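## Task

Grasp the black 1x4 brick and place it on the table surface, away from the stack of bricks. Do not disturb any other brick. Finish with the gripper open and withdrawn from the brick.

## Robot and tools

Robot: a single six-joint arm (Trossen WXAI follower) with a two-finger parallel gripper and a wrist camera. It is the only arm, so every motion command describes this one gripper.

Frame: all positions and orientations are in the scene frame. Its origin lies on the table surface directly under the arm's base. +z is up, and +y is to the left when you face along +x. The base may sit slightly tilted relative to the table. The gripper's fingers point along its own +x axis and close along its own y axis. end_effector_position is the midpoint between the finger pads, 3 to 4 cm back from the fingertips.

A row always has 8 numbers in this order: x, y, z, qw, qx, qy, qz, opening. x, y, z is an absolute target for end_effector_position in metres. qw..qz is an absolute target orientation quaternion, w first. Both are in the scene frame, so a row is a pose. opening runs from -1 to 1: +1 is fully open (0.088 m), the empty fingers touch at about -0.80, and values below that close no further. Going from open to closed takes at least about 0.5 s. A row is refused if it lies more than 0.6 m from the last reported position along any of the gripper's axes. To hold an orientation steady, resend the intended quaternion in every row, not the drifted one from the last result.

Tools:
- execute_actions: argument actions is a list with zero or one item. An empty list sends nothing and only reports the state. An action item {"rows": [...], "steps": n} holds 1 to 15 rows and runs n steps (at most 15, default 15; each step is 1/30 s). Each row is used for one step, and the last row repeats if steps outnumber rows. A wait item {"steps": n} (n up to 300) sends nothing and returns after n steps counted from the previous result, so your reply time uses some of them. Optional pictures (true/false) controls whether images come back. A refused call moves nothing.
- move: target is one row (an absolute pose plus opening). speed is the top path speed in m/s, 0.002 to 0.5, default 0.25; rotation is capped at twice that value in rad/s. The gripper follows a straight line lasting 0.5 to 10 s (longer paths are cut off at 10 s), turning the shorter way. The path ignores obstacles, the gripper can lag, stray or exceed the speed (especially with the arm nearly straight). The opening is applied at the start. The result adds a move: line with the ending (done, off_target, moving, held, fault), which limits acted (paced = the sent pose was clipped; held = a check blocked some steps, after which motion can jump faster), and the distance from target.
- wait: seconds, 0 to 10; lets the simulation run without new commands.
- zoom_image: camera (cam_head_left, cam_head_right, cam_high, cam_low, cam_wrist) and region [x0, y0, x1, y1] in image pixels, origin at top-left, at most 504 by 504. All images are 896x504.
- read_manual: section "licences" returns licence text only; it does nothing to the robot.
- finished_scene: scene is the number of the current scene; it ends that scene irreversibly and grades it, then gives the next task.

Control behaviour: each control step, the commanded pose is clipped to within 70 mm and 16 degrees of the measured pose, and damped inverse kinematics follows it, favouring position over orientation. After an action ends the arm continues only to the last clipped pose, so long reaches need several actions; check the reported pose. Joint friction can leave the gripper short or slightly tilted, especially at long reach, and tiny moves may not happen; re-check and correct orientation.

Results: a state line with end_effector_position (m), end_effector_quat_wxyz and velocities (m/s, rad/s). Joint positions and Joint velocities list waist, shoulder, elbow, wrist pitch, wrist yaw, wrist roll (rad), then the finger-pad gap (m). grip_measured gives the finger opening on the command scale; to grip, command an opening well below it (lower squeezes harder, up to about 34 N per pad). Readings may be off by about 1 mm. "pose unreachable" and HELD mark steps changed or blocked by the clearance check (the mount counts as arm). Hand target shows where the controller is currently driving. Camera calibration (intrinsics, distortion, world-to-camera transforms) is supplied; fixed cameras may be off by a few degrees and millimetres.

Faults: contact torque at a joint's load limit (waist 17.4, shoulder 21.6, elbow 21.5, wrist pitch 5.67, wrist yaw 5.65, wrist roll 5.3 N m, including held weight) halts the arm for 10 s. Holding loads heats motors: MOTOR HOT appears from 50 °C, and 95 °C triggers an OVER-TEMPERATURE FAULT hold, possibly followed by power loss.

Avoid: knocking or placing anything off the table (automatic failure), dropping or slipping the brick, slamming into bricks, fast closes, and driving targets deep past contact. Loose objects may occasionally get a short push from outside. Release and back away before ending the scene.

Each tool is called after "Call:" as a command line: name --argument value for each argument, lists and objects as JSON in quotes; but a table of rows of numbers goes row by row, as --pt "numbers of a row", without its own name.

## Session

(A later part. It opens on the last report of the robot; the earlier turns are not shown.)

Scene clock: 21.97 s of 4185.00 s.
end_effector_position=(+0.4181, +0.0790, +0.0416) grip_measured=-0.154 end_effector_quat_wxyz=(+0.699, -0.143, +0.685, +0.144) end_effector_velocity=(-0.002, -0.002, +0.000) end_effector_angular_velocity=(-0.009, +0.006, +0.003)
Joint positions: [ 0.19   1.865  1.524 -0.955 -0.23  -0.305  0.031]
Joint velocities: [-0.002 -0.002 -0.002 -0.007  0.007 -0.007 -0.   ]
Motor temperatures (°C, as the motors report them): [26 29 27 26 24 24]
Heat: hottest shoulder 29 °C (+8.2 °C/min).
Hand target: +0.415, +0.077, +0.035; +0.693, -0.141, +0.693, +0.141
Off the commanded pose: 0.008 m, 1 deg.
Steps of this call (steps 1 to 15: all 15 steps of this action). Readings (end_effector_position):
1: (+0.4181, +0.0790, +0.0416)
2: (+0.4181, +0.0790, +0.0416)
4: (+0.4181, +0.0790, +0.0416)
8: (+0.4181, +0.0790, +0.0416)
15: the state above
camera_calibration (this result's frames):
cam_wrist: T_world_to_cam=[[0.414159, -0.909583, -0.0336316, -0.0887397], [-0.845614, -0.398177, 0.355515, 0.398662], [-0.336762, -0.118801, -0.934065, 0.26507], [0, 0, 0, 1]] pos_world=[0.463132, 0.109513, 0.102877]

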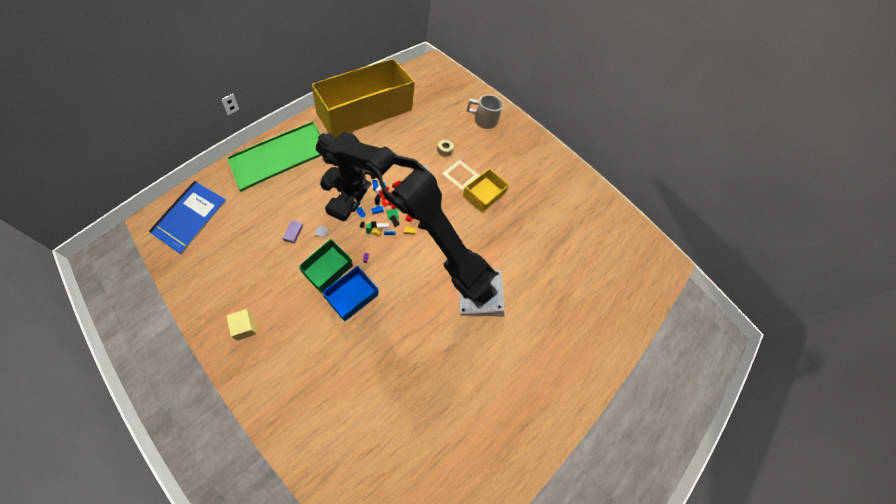

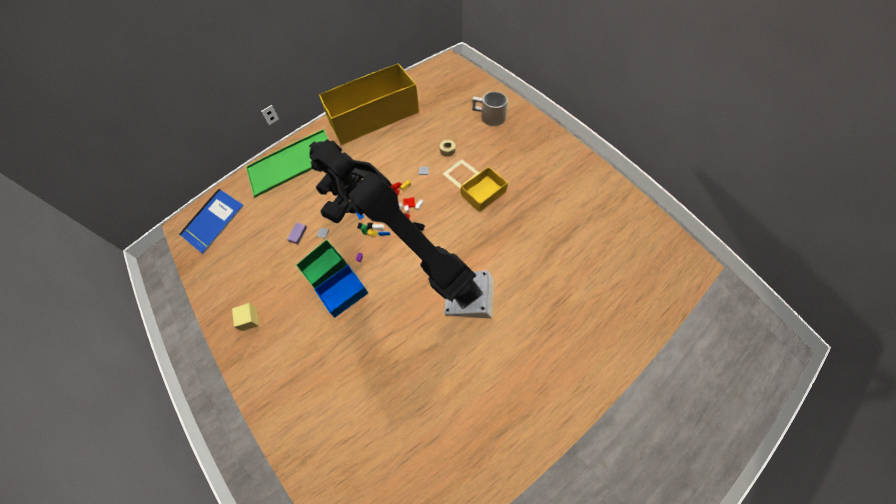

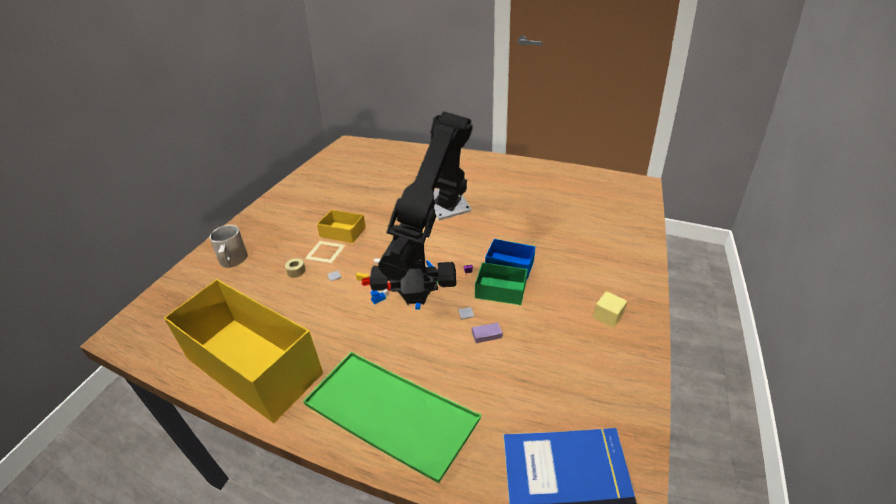

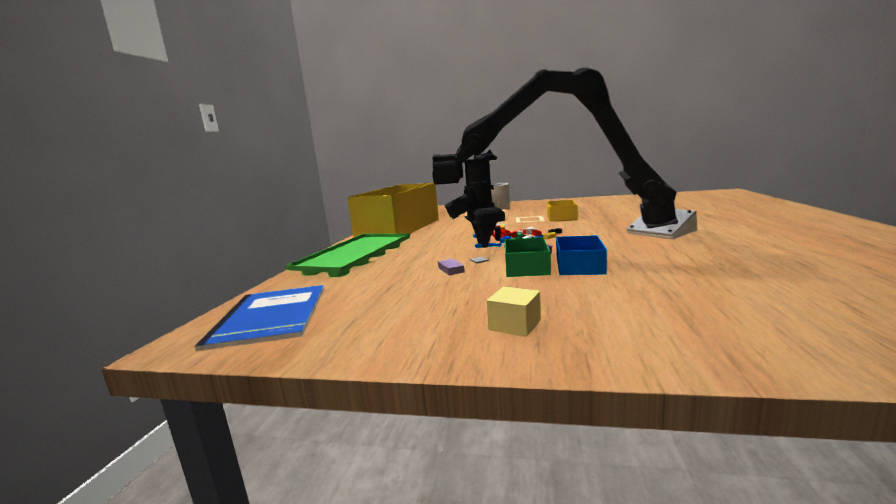

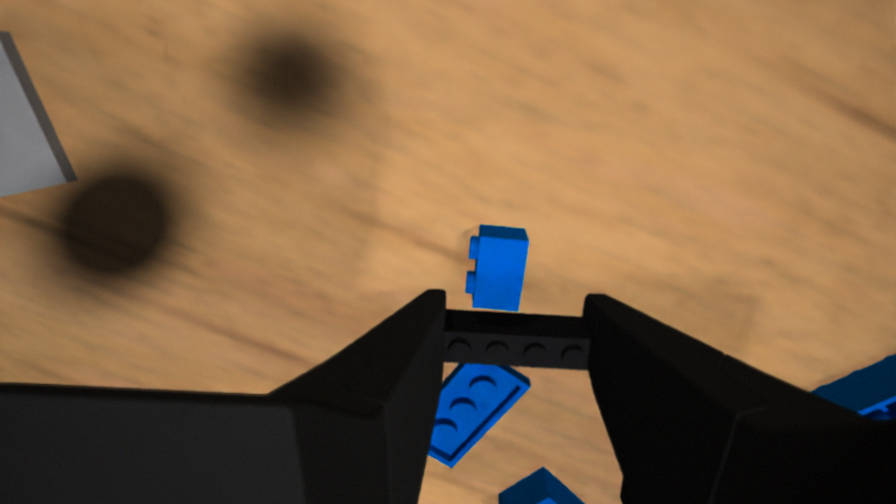

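Call:
move --target '[0.421,0.080,0.095,0.693,-0.141,0.693,0.141,-0.3]' --speed 0.06

Call:
move --target '[0.51,0.14,0.07,0.693,-0.141,0.693,0.141,-0.3]' --speed 0.12

Call:
move --target '[0.51,0.14,0.037,0.693,-0.141,0.693,0.141,-0.3]' --speed 0.04

Scene clock: 27.37 s of 4185.00 s.
end_effector_position=(+0.4180, +0.0783, +0.0866) grip_measured=-0.154 end_effector_quat_wxyz=(+0.685, -0.139, +0.702, +0.139) end_effector_velocity=(+0.000, +0.001, +0.003) end_effector_angular_velocity=(+0.007, -0.002, +0.005)
Joint positions: [ 0.162  1.857  1.692 -1.181 -0.23  -0.329  0.031]
Joint velocities: [-0.002 -0.002  0.007 -0.007 -0.007 -0.007 -0.   ]
Motor temperatures (°C, as the motors report them): [26 30 27 26 24 24]
Heat: hottest shoulder 30 °C (+8.8 °C/min).
Hand target: +0.421, +0.080, +0.095; +0.693, -0.141, +0.693, +0.141
Off the commanded pose: 0.009 m, 1 deg.
move: off_target
camera_calibration (this result's frames):
cam_wrist: T_world_to_cam=[[0.401089, -0.915105, -0.0413655, -0.0812689], [-0.834684, -0.383699, 0.395066, 0.373113], [-0.377398, -0.123929, -0.917721, 0.322983], [0, 0, 0, 1]] pos_world=[0.465921, 0.108821, 0.145643]

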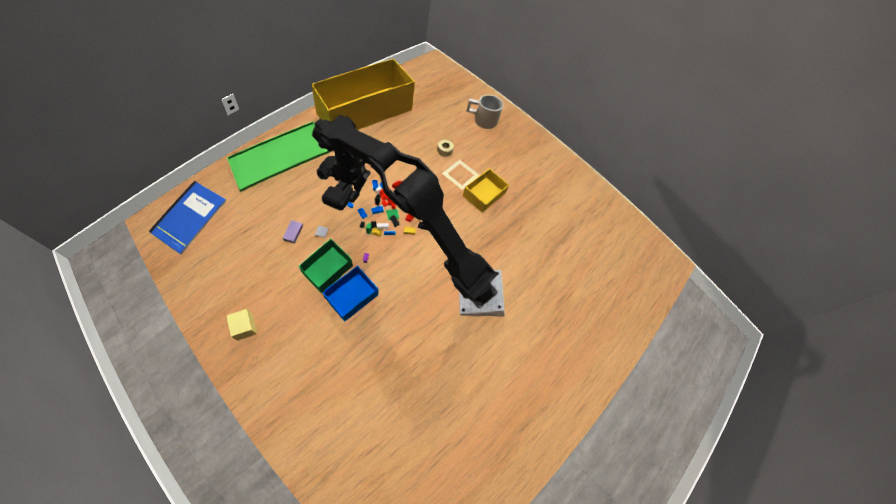

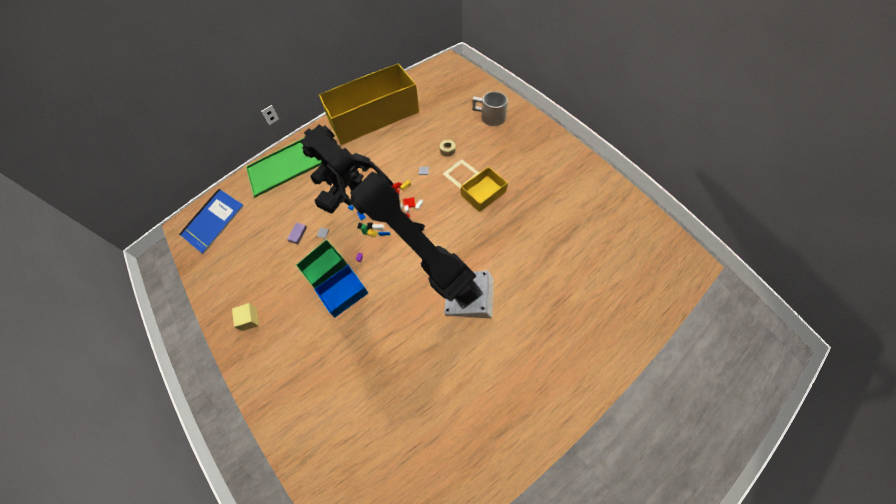

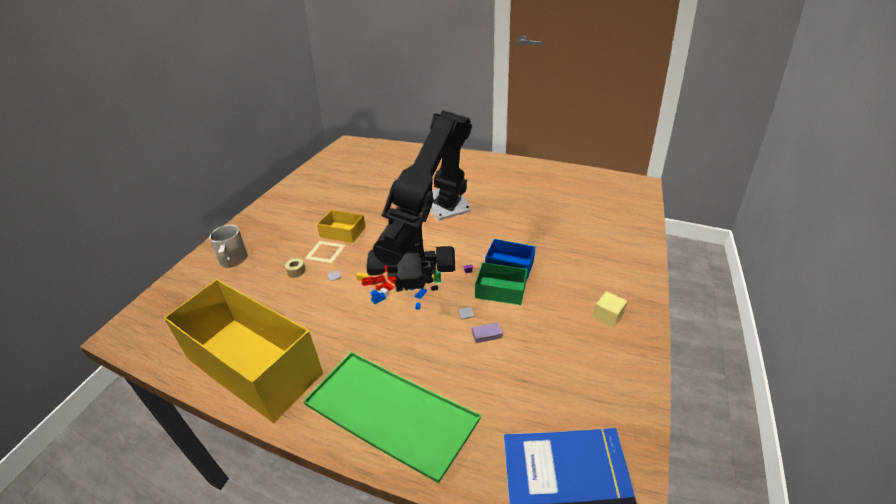

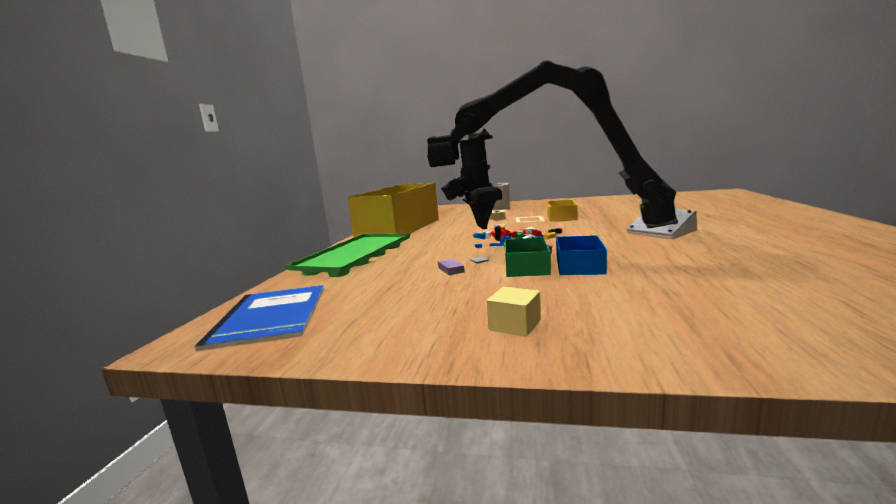

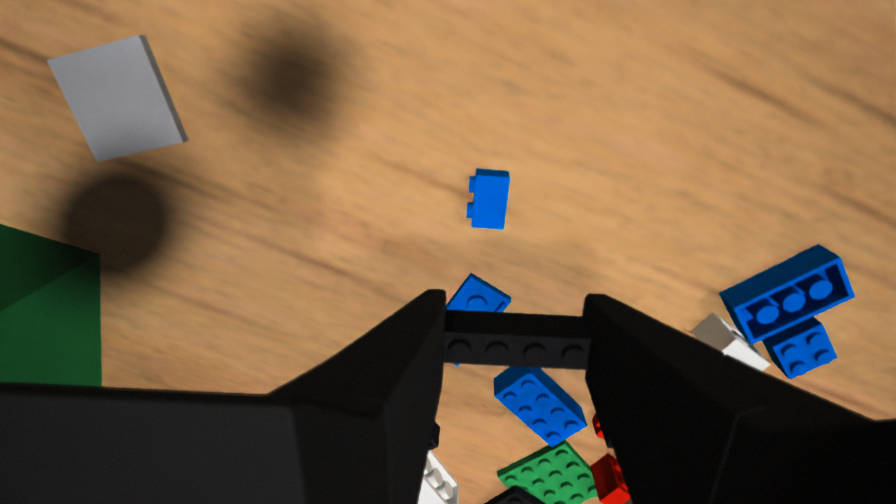

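Scene clock: 28.80 s of 4185.00 s.
end_effector_position=(+0.5068, +0.1411, +0.0743) grip_measured=-0.154 end_effector_quat_wxyz=(+0.711, -0.140, +0.674, +0.144) end_effector_velocity=(-0.000, +0.000, +0.001) end_effector_angular_velocity=(+0.006, +0.003, +0.005)
Joint positions: [ 0.288  2.241  2.339 -1.341 -0.206 -0.199  0.031]
Joint velocities: [-0.002  0.002  0.007 -0.007 -0.007 -0.007 -0.   ]
Motor temperatures (°C, as the motors report them): [26 30 27 26 24 24]
Heat: hottest shoulder 30 °C (+8.3 °C/min).
Hand target: +0.509, +0.140, +0.070; +0.710, -0.140, +0.675, +0.141
Off the commanded pose: 0.006 m, 3 deg.
joint sent to its limit — the command would take joint 3 (elbow) past its upper limit, so that joint was sent only as far as its limit.
move: off_target
camera_calibration (this result's frames):
cam_wrist: T_world_to_cam=[[0.412479, -0.910466, -0.0302267, -0.0672288], [-0.857344, -0.399201, 0.324963, 0.495027], [-0.307934, -0.108126, -0.945244, 0.317586], [0, 0, 0, 1]] pos_world=[0.549935, 0.170745, 0.137298]

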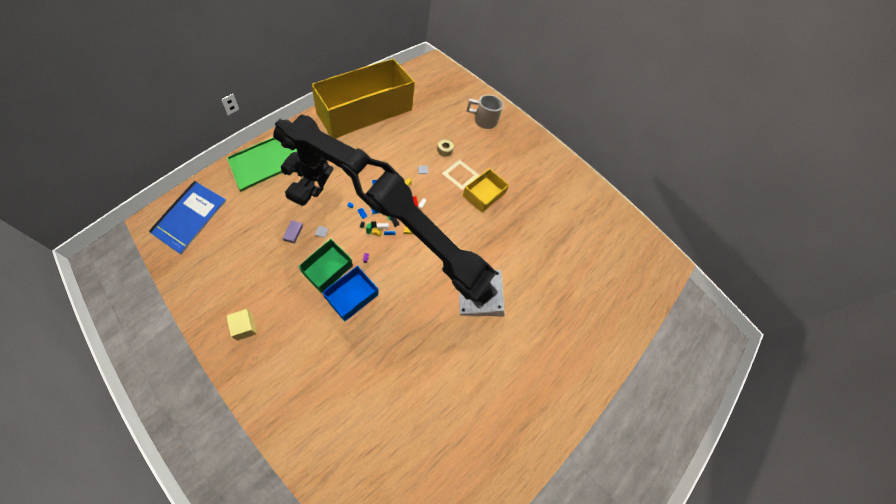

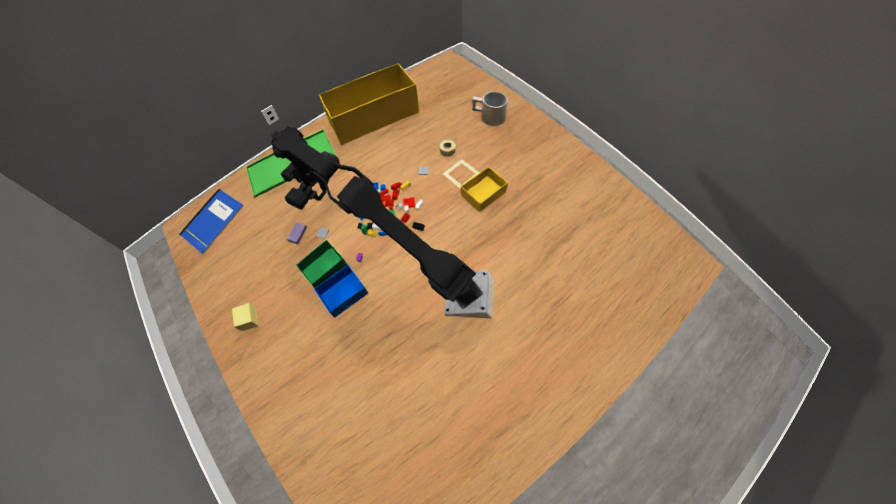

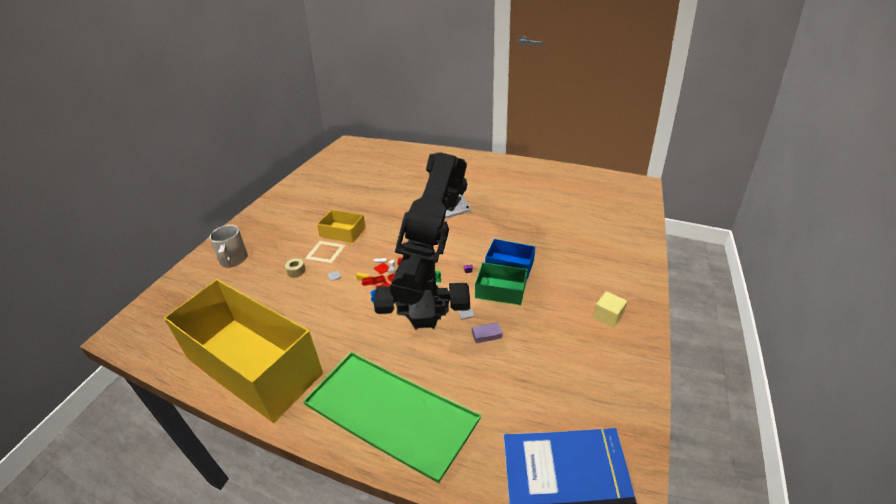

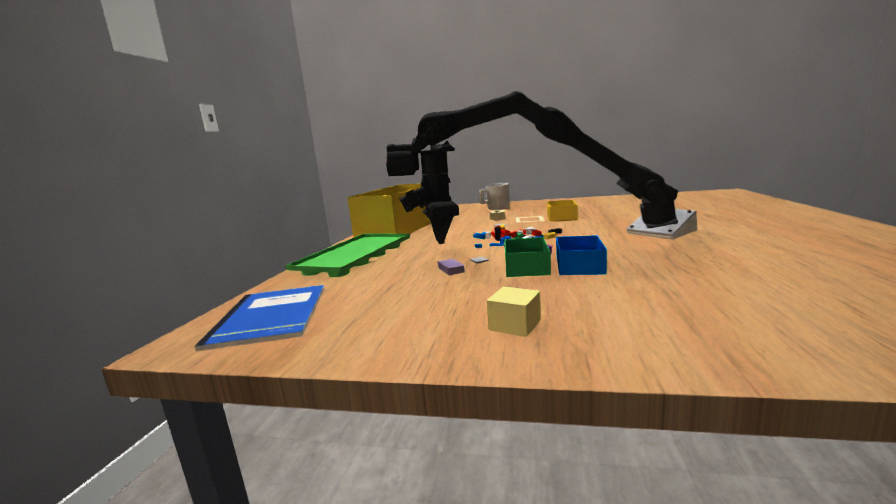

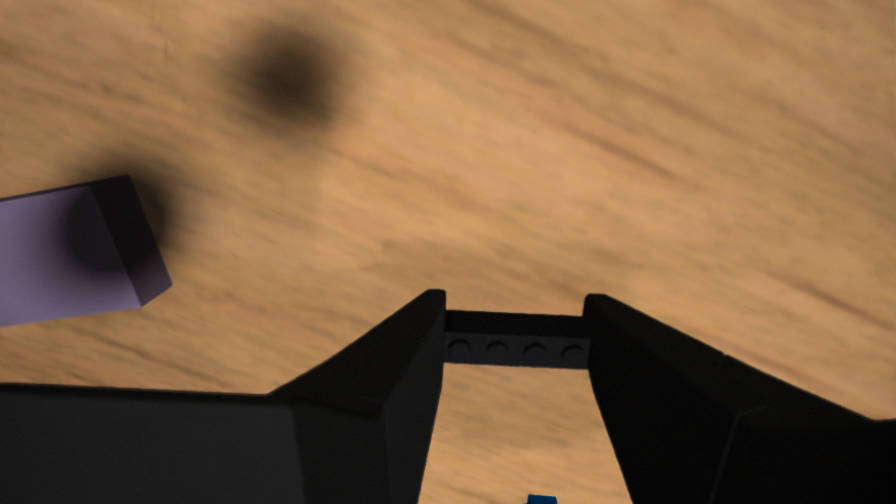

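Scene clock: 29.97 s of 4185.00 s.
end_effector_position=(+0.5081, +0.1402, +0.0449) grip_measured=-0.154 end_effector_quat_wxyz=(+0.697, -0.141, +0.688, +0.143) end_effector_velocity=(-0.002, -0.001, -0.002) end_effector_angular_velocity=(+0.004, +0.013, -0.012)
Joint positions: [ 0.299  2.303  2.342 -1.32  -0.201 -0.195  0.031]
Joint velocities: [-0.002  0.002 -0.002 -0.007 -0.007  0.007 -0.   ]
Motor temperatures (°C, as the motors report them): [26 30 27 26 24 24]
Heat: hottest shoulder 30 °C (+8.0 °C/min).
Hand target: +0.509, +0.140, +0.037; +0.695, -0.141, +0.691, +0.141
Off the commanded pose: 0.008 m, 1 deg.
joint sent to its limit — the command would take joint 3 (elbow) past its upper limit, so that joint was sent only as far as its limit.
move: done
camera_calibration (this result's frames):
cam_wrist: T_world_to_cam=[[0.410093, -0.911281, -0.0372938, -0.0677831], [-0.844524, -0.394856, 0.361756, 0.496549], [-0.344387, -0.116858, -0.931527, 0.30922], [0, 0, 0, 1]] pos_world=[0.553636, 0.170431, 0.105889]

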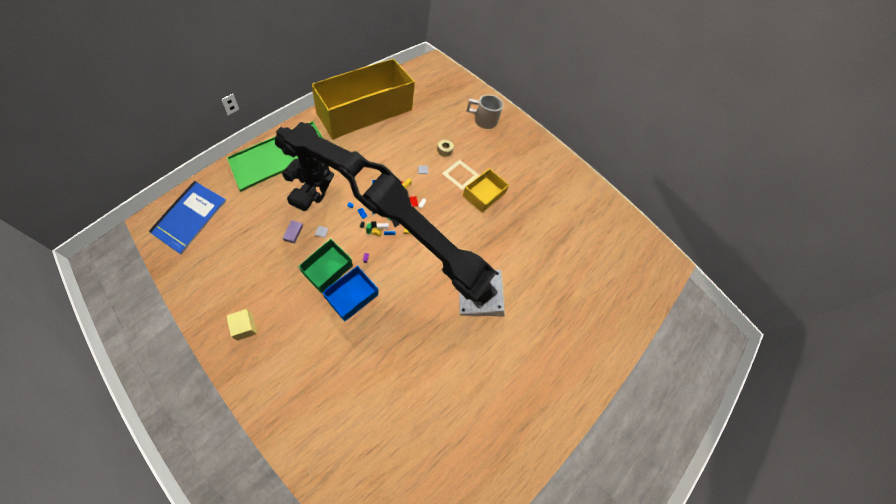

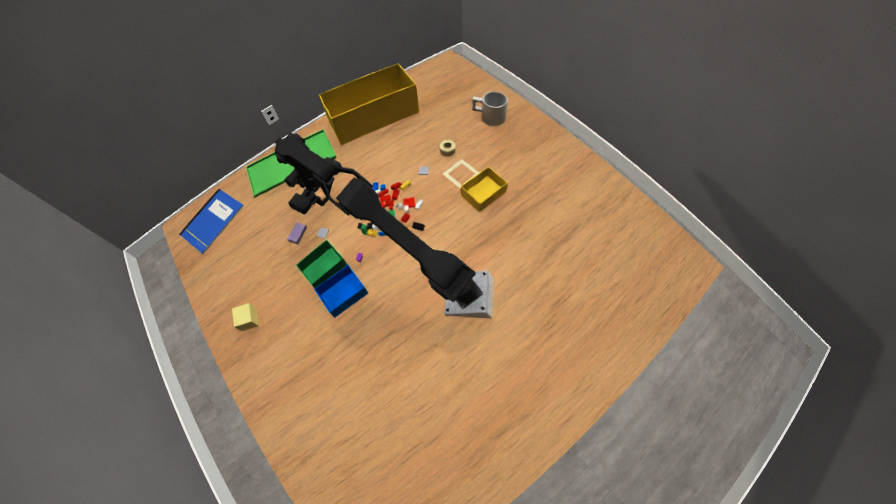

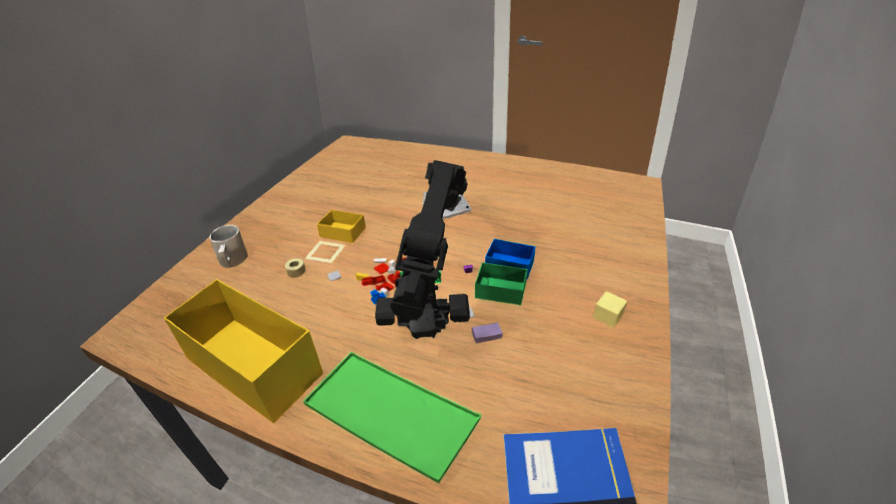

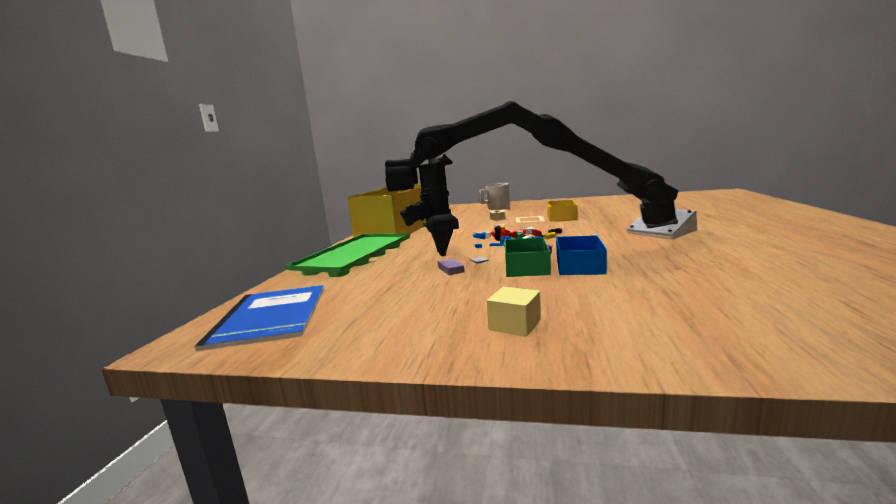

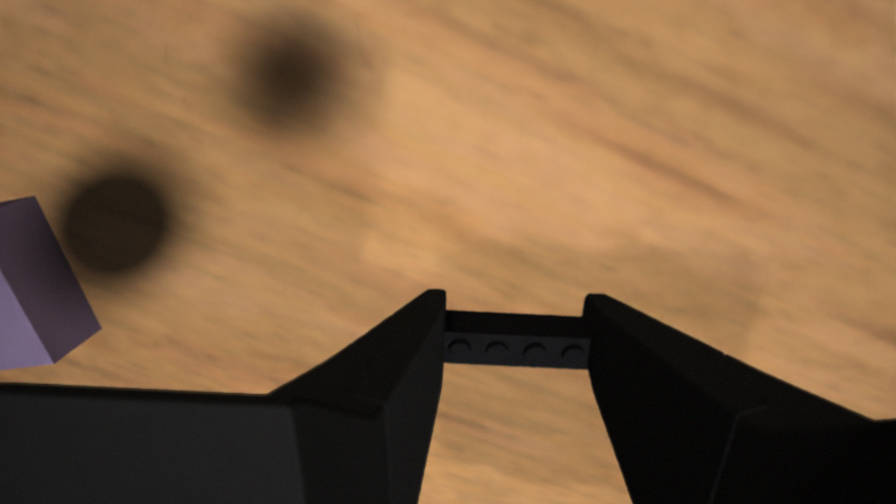

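Likely touching down; releasing.

Call:
execute_actions --actions '[{"rows":[[0.51,0.14,0.04,0.693,-0.141,0.693,0.141,0.15]]}]' --pictures false

Call:
move --target '[0.43,0.11,0.17,0.693,-0.141,0.693,0.141,0.15]' --speed 0.15

Scene clock: 33.80 s of 4185.00 s.
end_effector_position=(+0.5073, +0.1440, +0.0446) grip_measured=+0.144 end_effector_quat_wxyz=(+0.697, -0.141, +0.688, +0.146) end_effector_velocity=(-0.006, -0.002, -0.003) end_effector_angular_velocity=(-0.000, +0.031, +0.014)
Joint positions: [ 0.306  2.304  2.344 -1.321 -0.204 -0.194  0.046]
Joint velocities: [-0.002  0.002 -0.007 -0.022 -0.007 -0.022  0.002]
Motor temperatures (°C, as the motors report them): [26 31 28 26 24 24]
Heat: hottest shoulder 31 °C (+8.9 °C/min).
Hand target: +0.510, +0.140, +0.040; +0.696, -0.141, +0.690, +0.141
Off the commanded pose: 0.007 m, 1 deg.
joint sent to its limit — the command would take joint 3 (elbow) past its upper limit, so that joint was sent only as far as its limit.
Steps of this call (steps 1 to 100: nothing new was sent; steps 101 to 115: all 15 steps of this action). Readings (end_effector_position):
101: (+0.5083, +0.1404, +0.0447)
102: (+0.5082, +0.1408, +0.0448)
104: (+0.5078, +0.1421, +0.0447)
108: (+0.5072, +0.1437, +0.0446)
115: the state above

Scene clock: 35.50 s of 4185.00 s.
end_effector_position=(+0.4335, +0.1094, +0.1667) grip_measured=+0.150 end_effector_quat_wxyz=(+0.692, -0.142, +0.694, +0.139) end_effector_velocity=(-0.004, +0.000, +0.002) end_effector_angular_velocity=(+0.005, +0.017, +0.001)
Joint positions: [ 0.192  1.92   2.128 -1.527 -0.223 -0.3    0.046]
Joint velocities: [-0.002 -0.002  0.002 -0.022 -0.007 -0.007 -0.   ]
Motor temperatures (°C, as the motors report them): [26 32 28 26 24 24]
Heat: hottest shoulder 32 °C (+10.1 °C/min).
Hand target: +0.431, +0.109, +0.170; +0.693, -0.141, +0.693, +0.141
Off the commanded pose: 0.005 m, 0 deg.
move: done
camera_calibration (this result's frames):
cam_wrist: T_world_to_cam=[[0.4063, -0.913094, -0.0343502, -0.059378], [-0.840902, -0.388356, 0.376913, 0.372573], [-0.357497, -0.124254, -0.925612, 0.398891], [0, 0, 0, 1]] pos_world=[0.480025, 0.140037, 0.226751]

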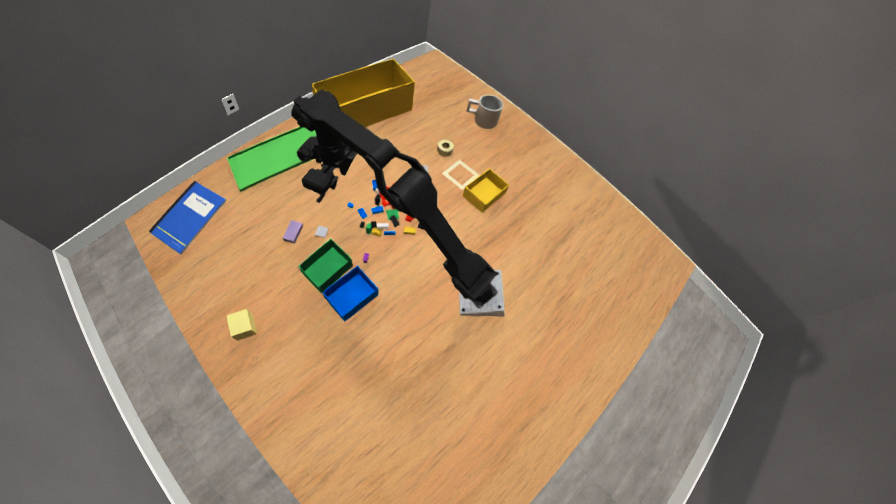

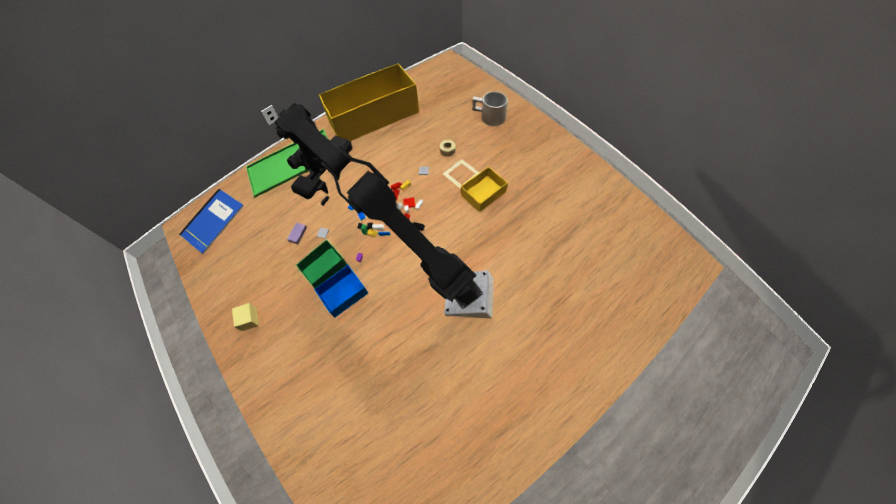

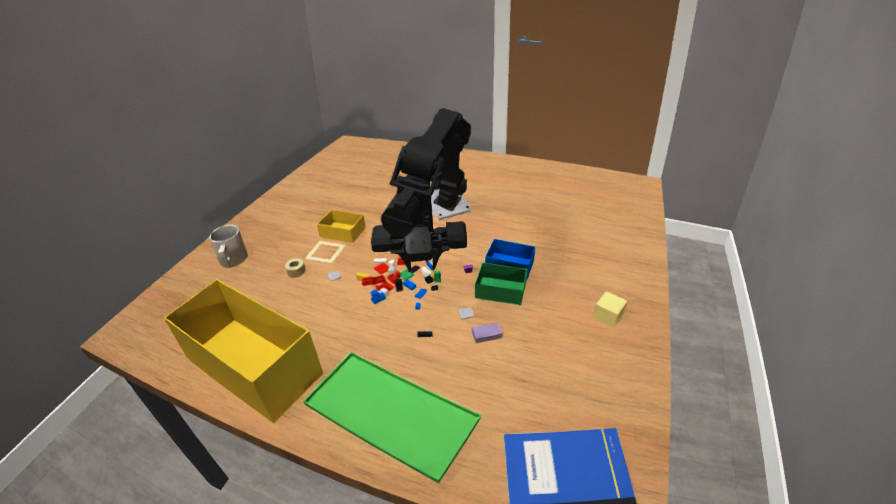

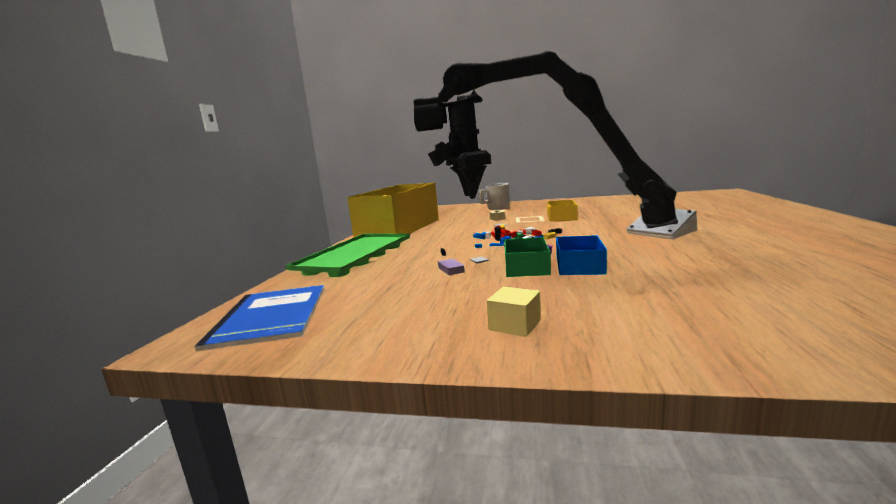

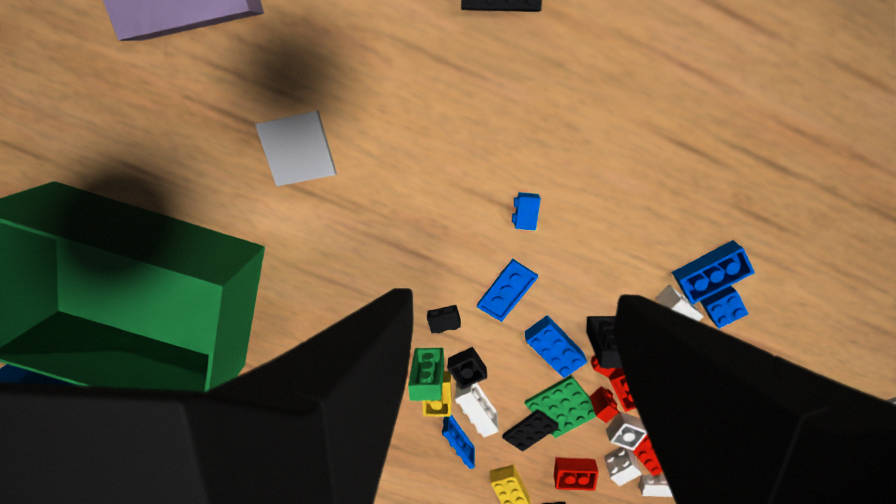

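Call:
finished_scene --scene 2

The scene is finished: the task was done.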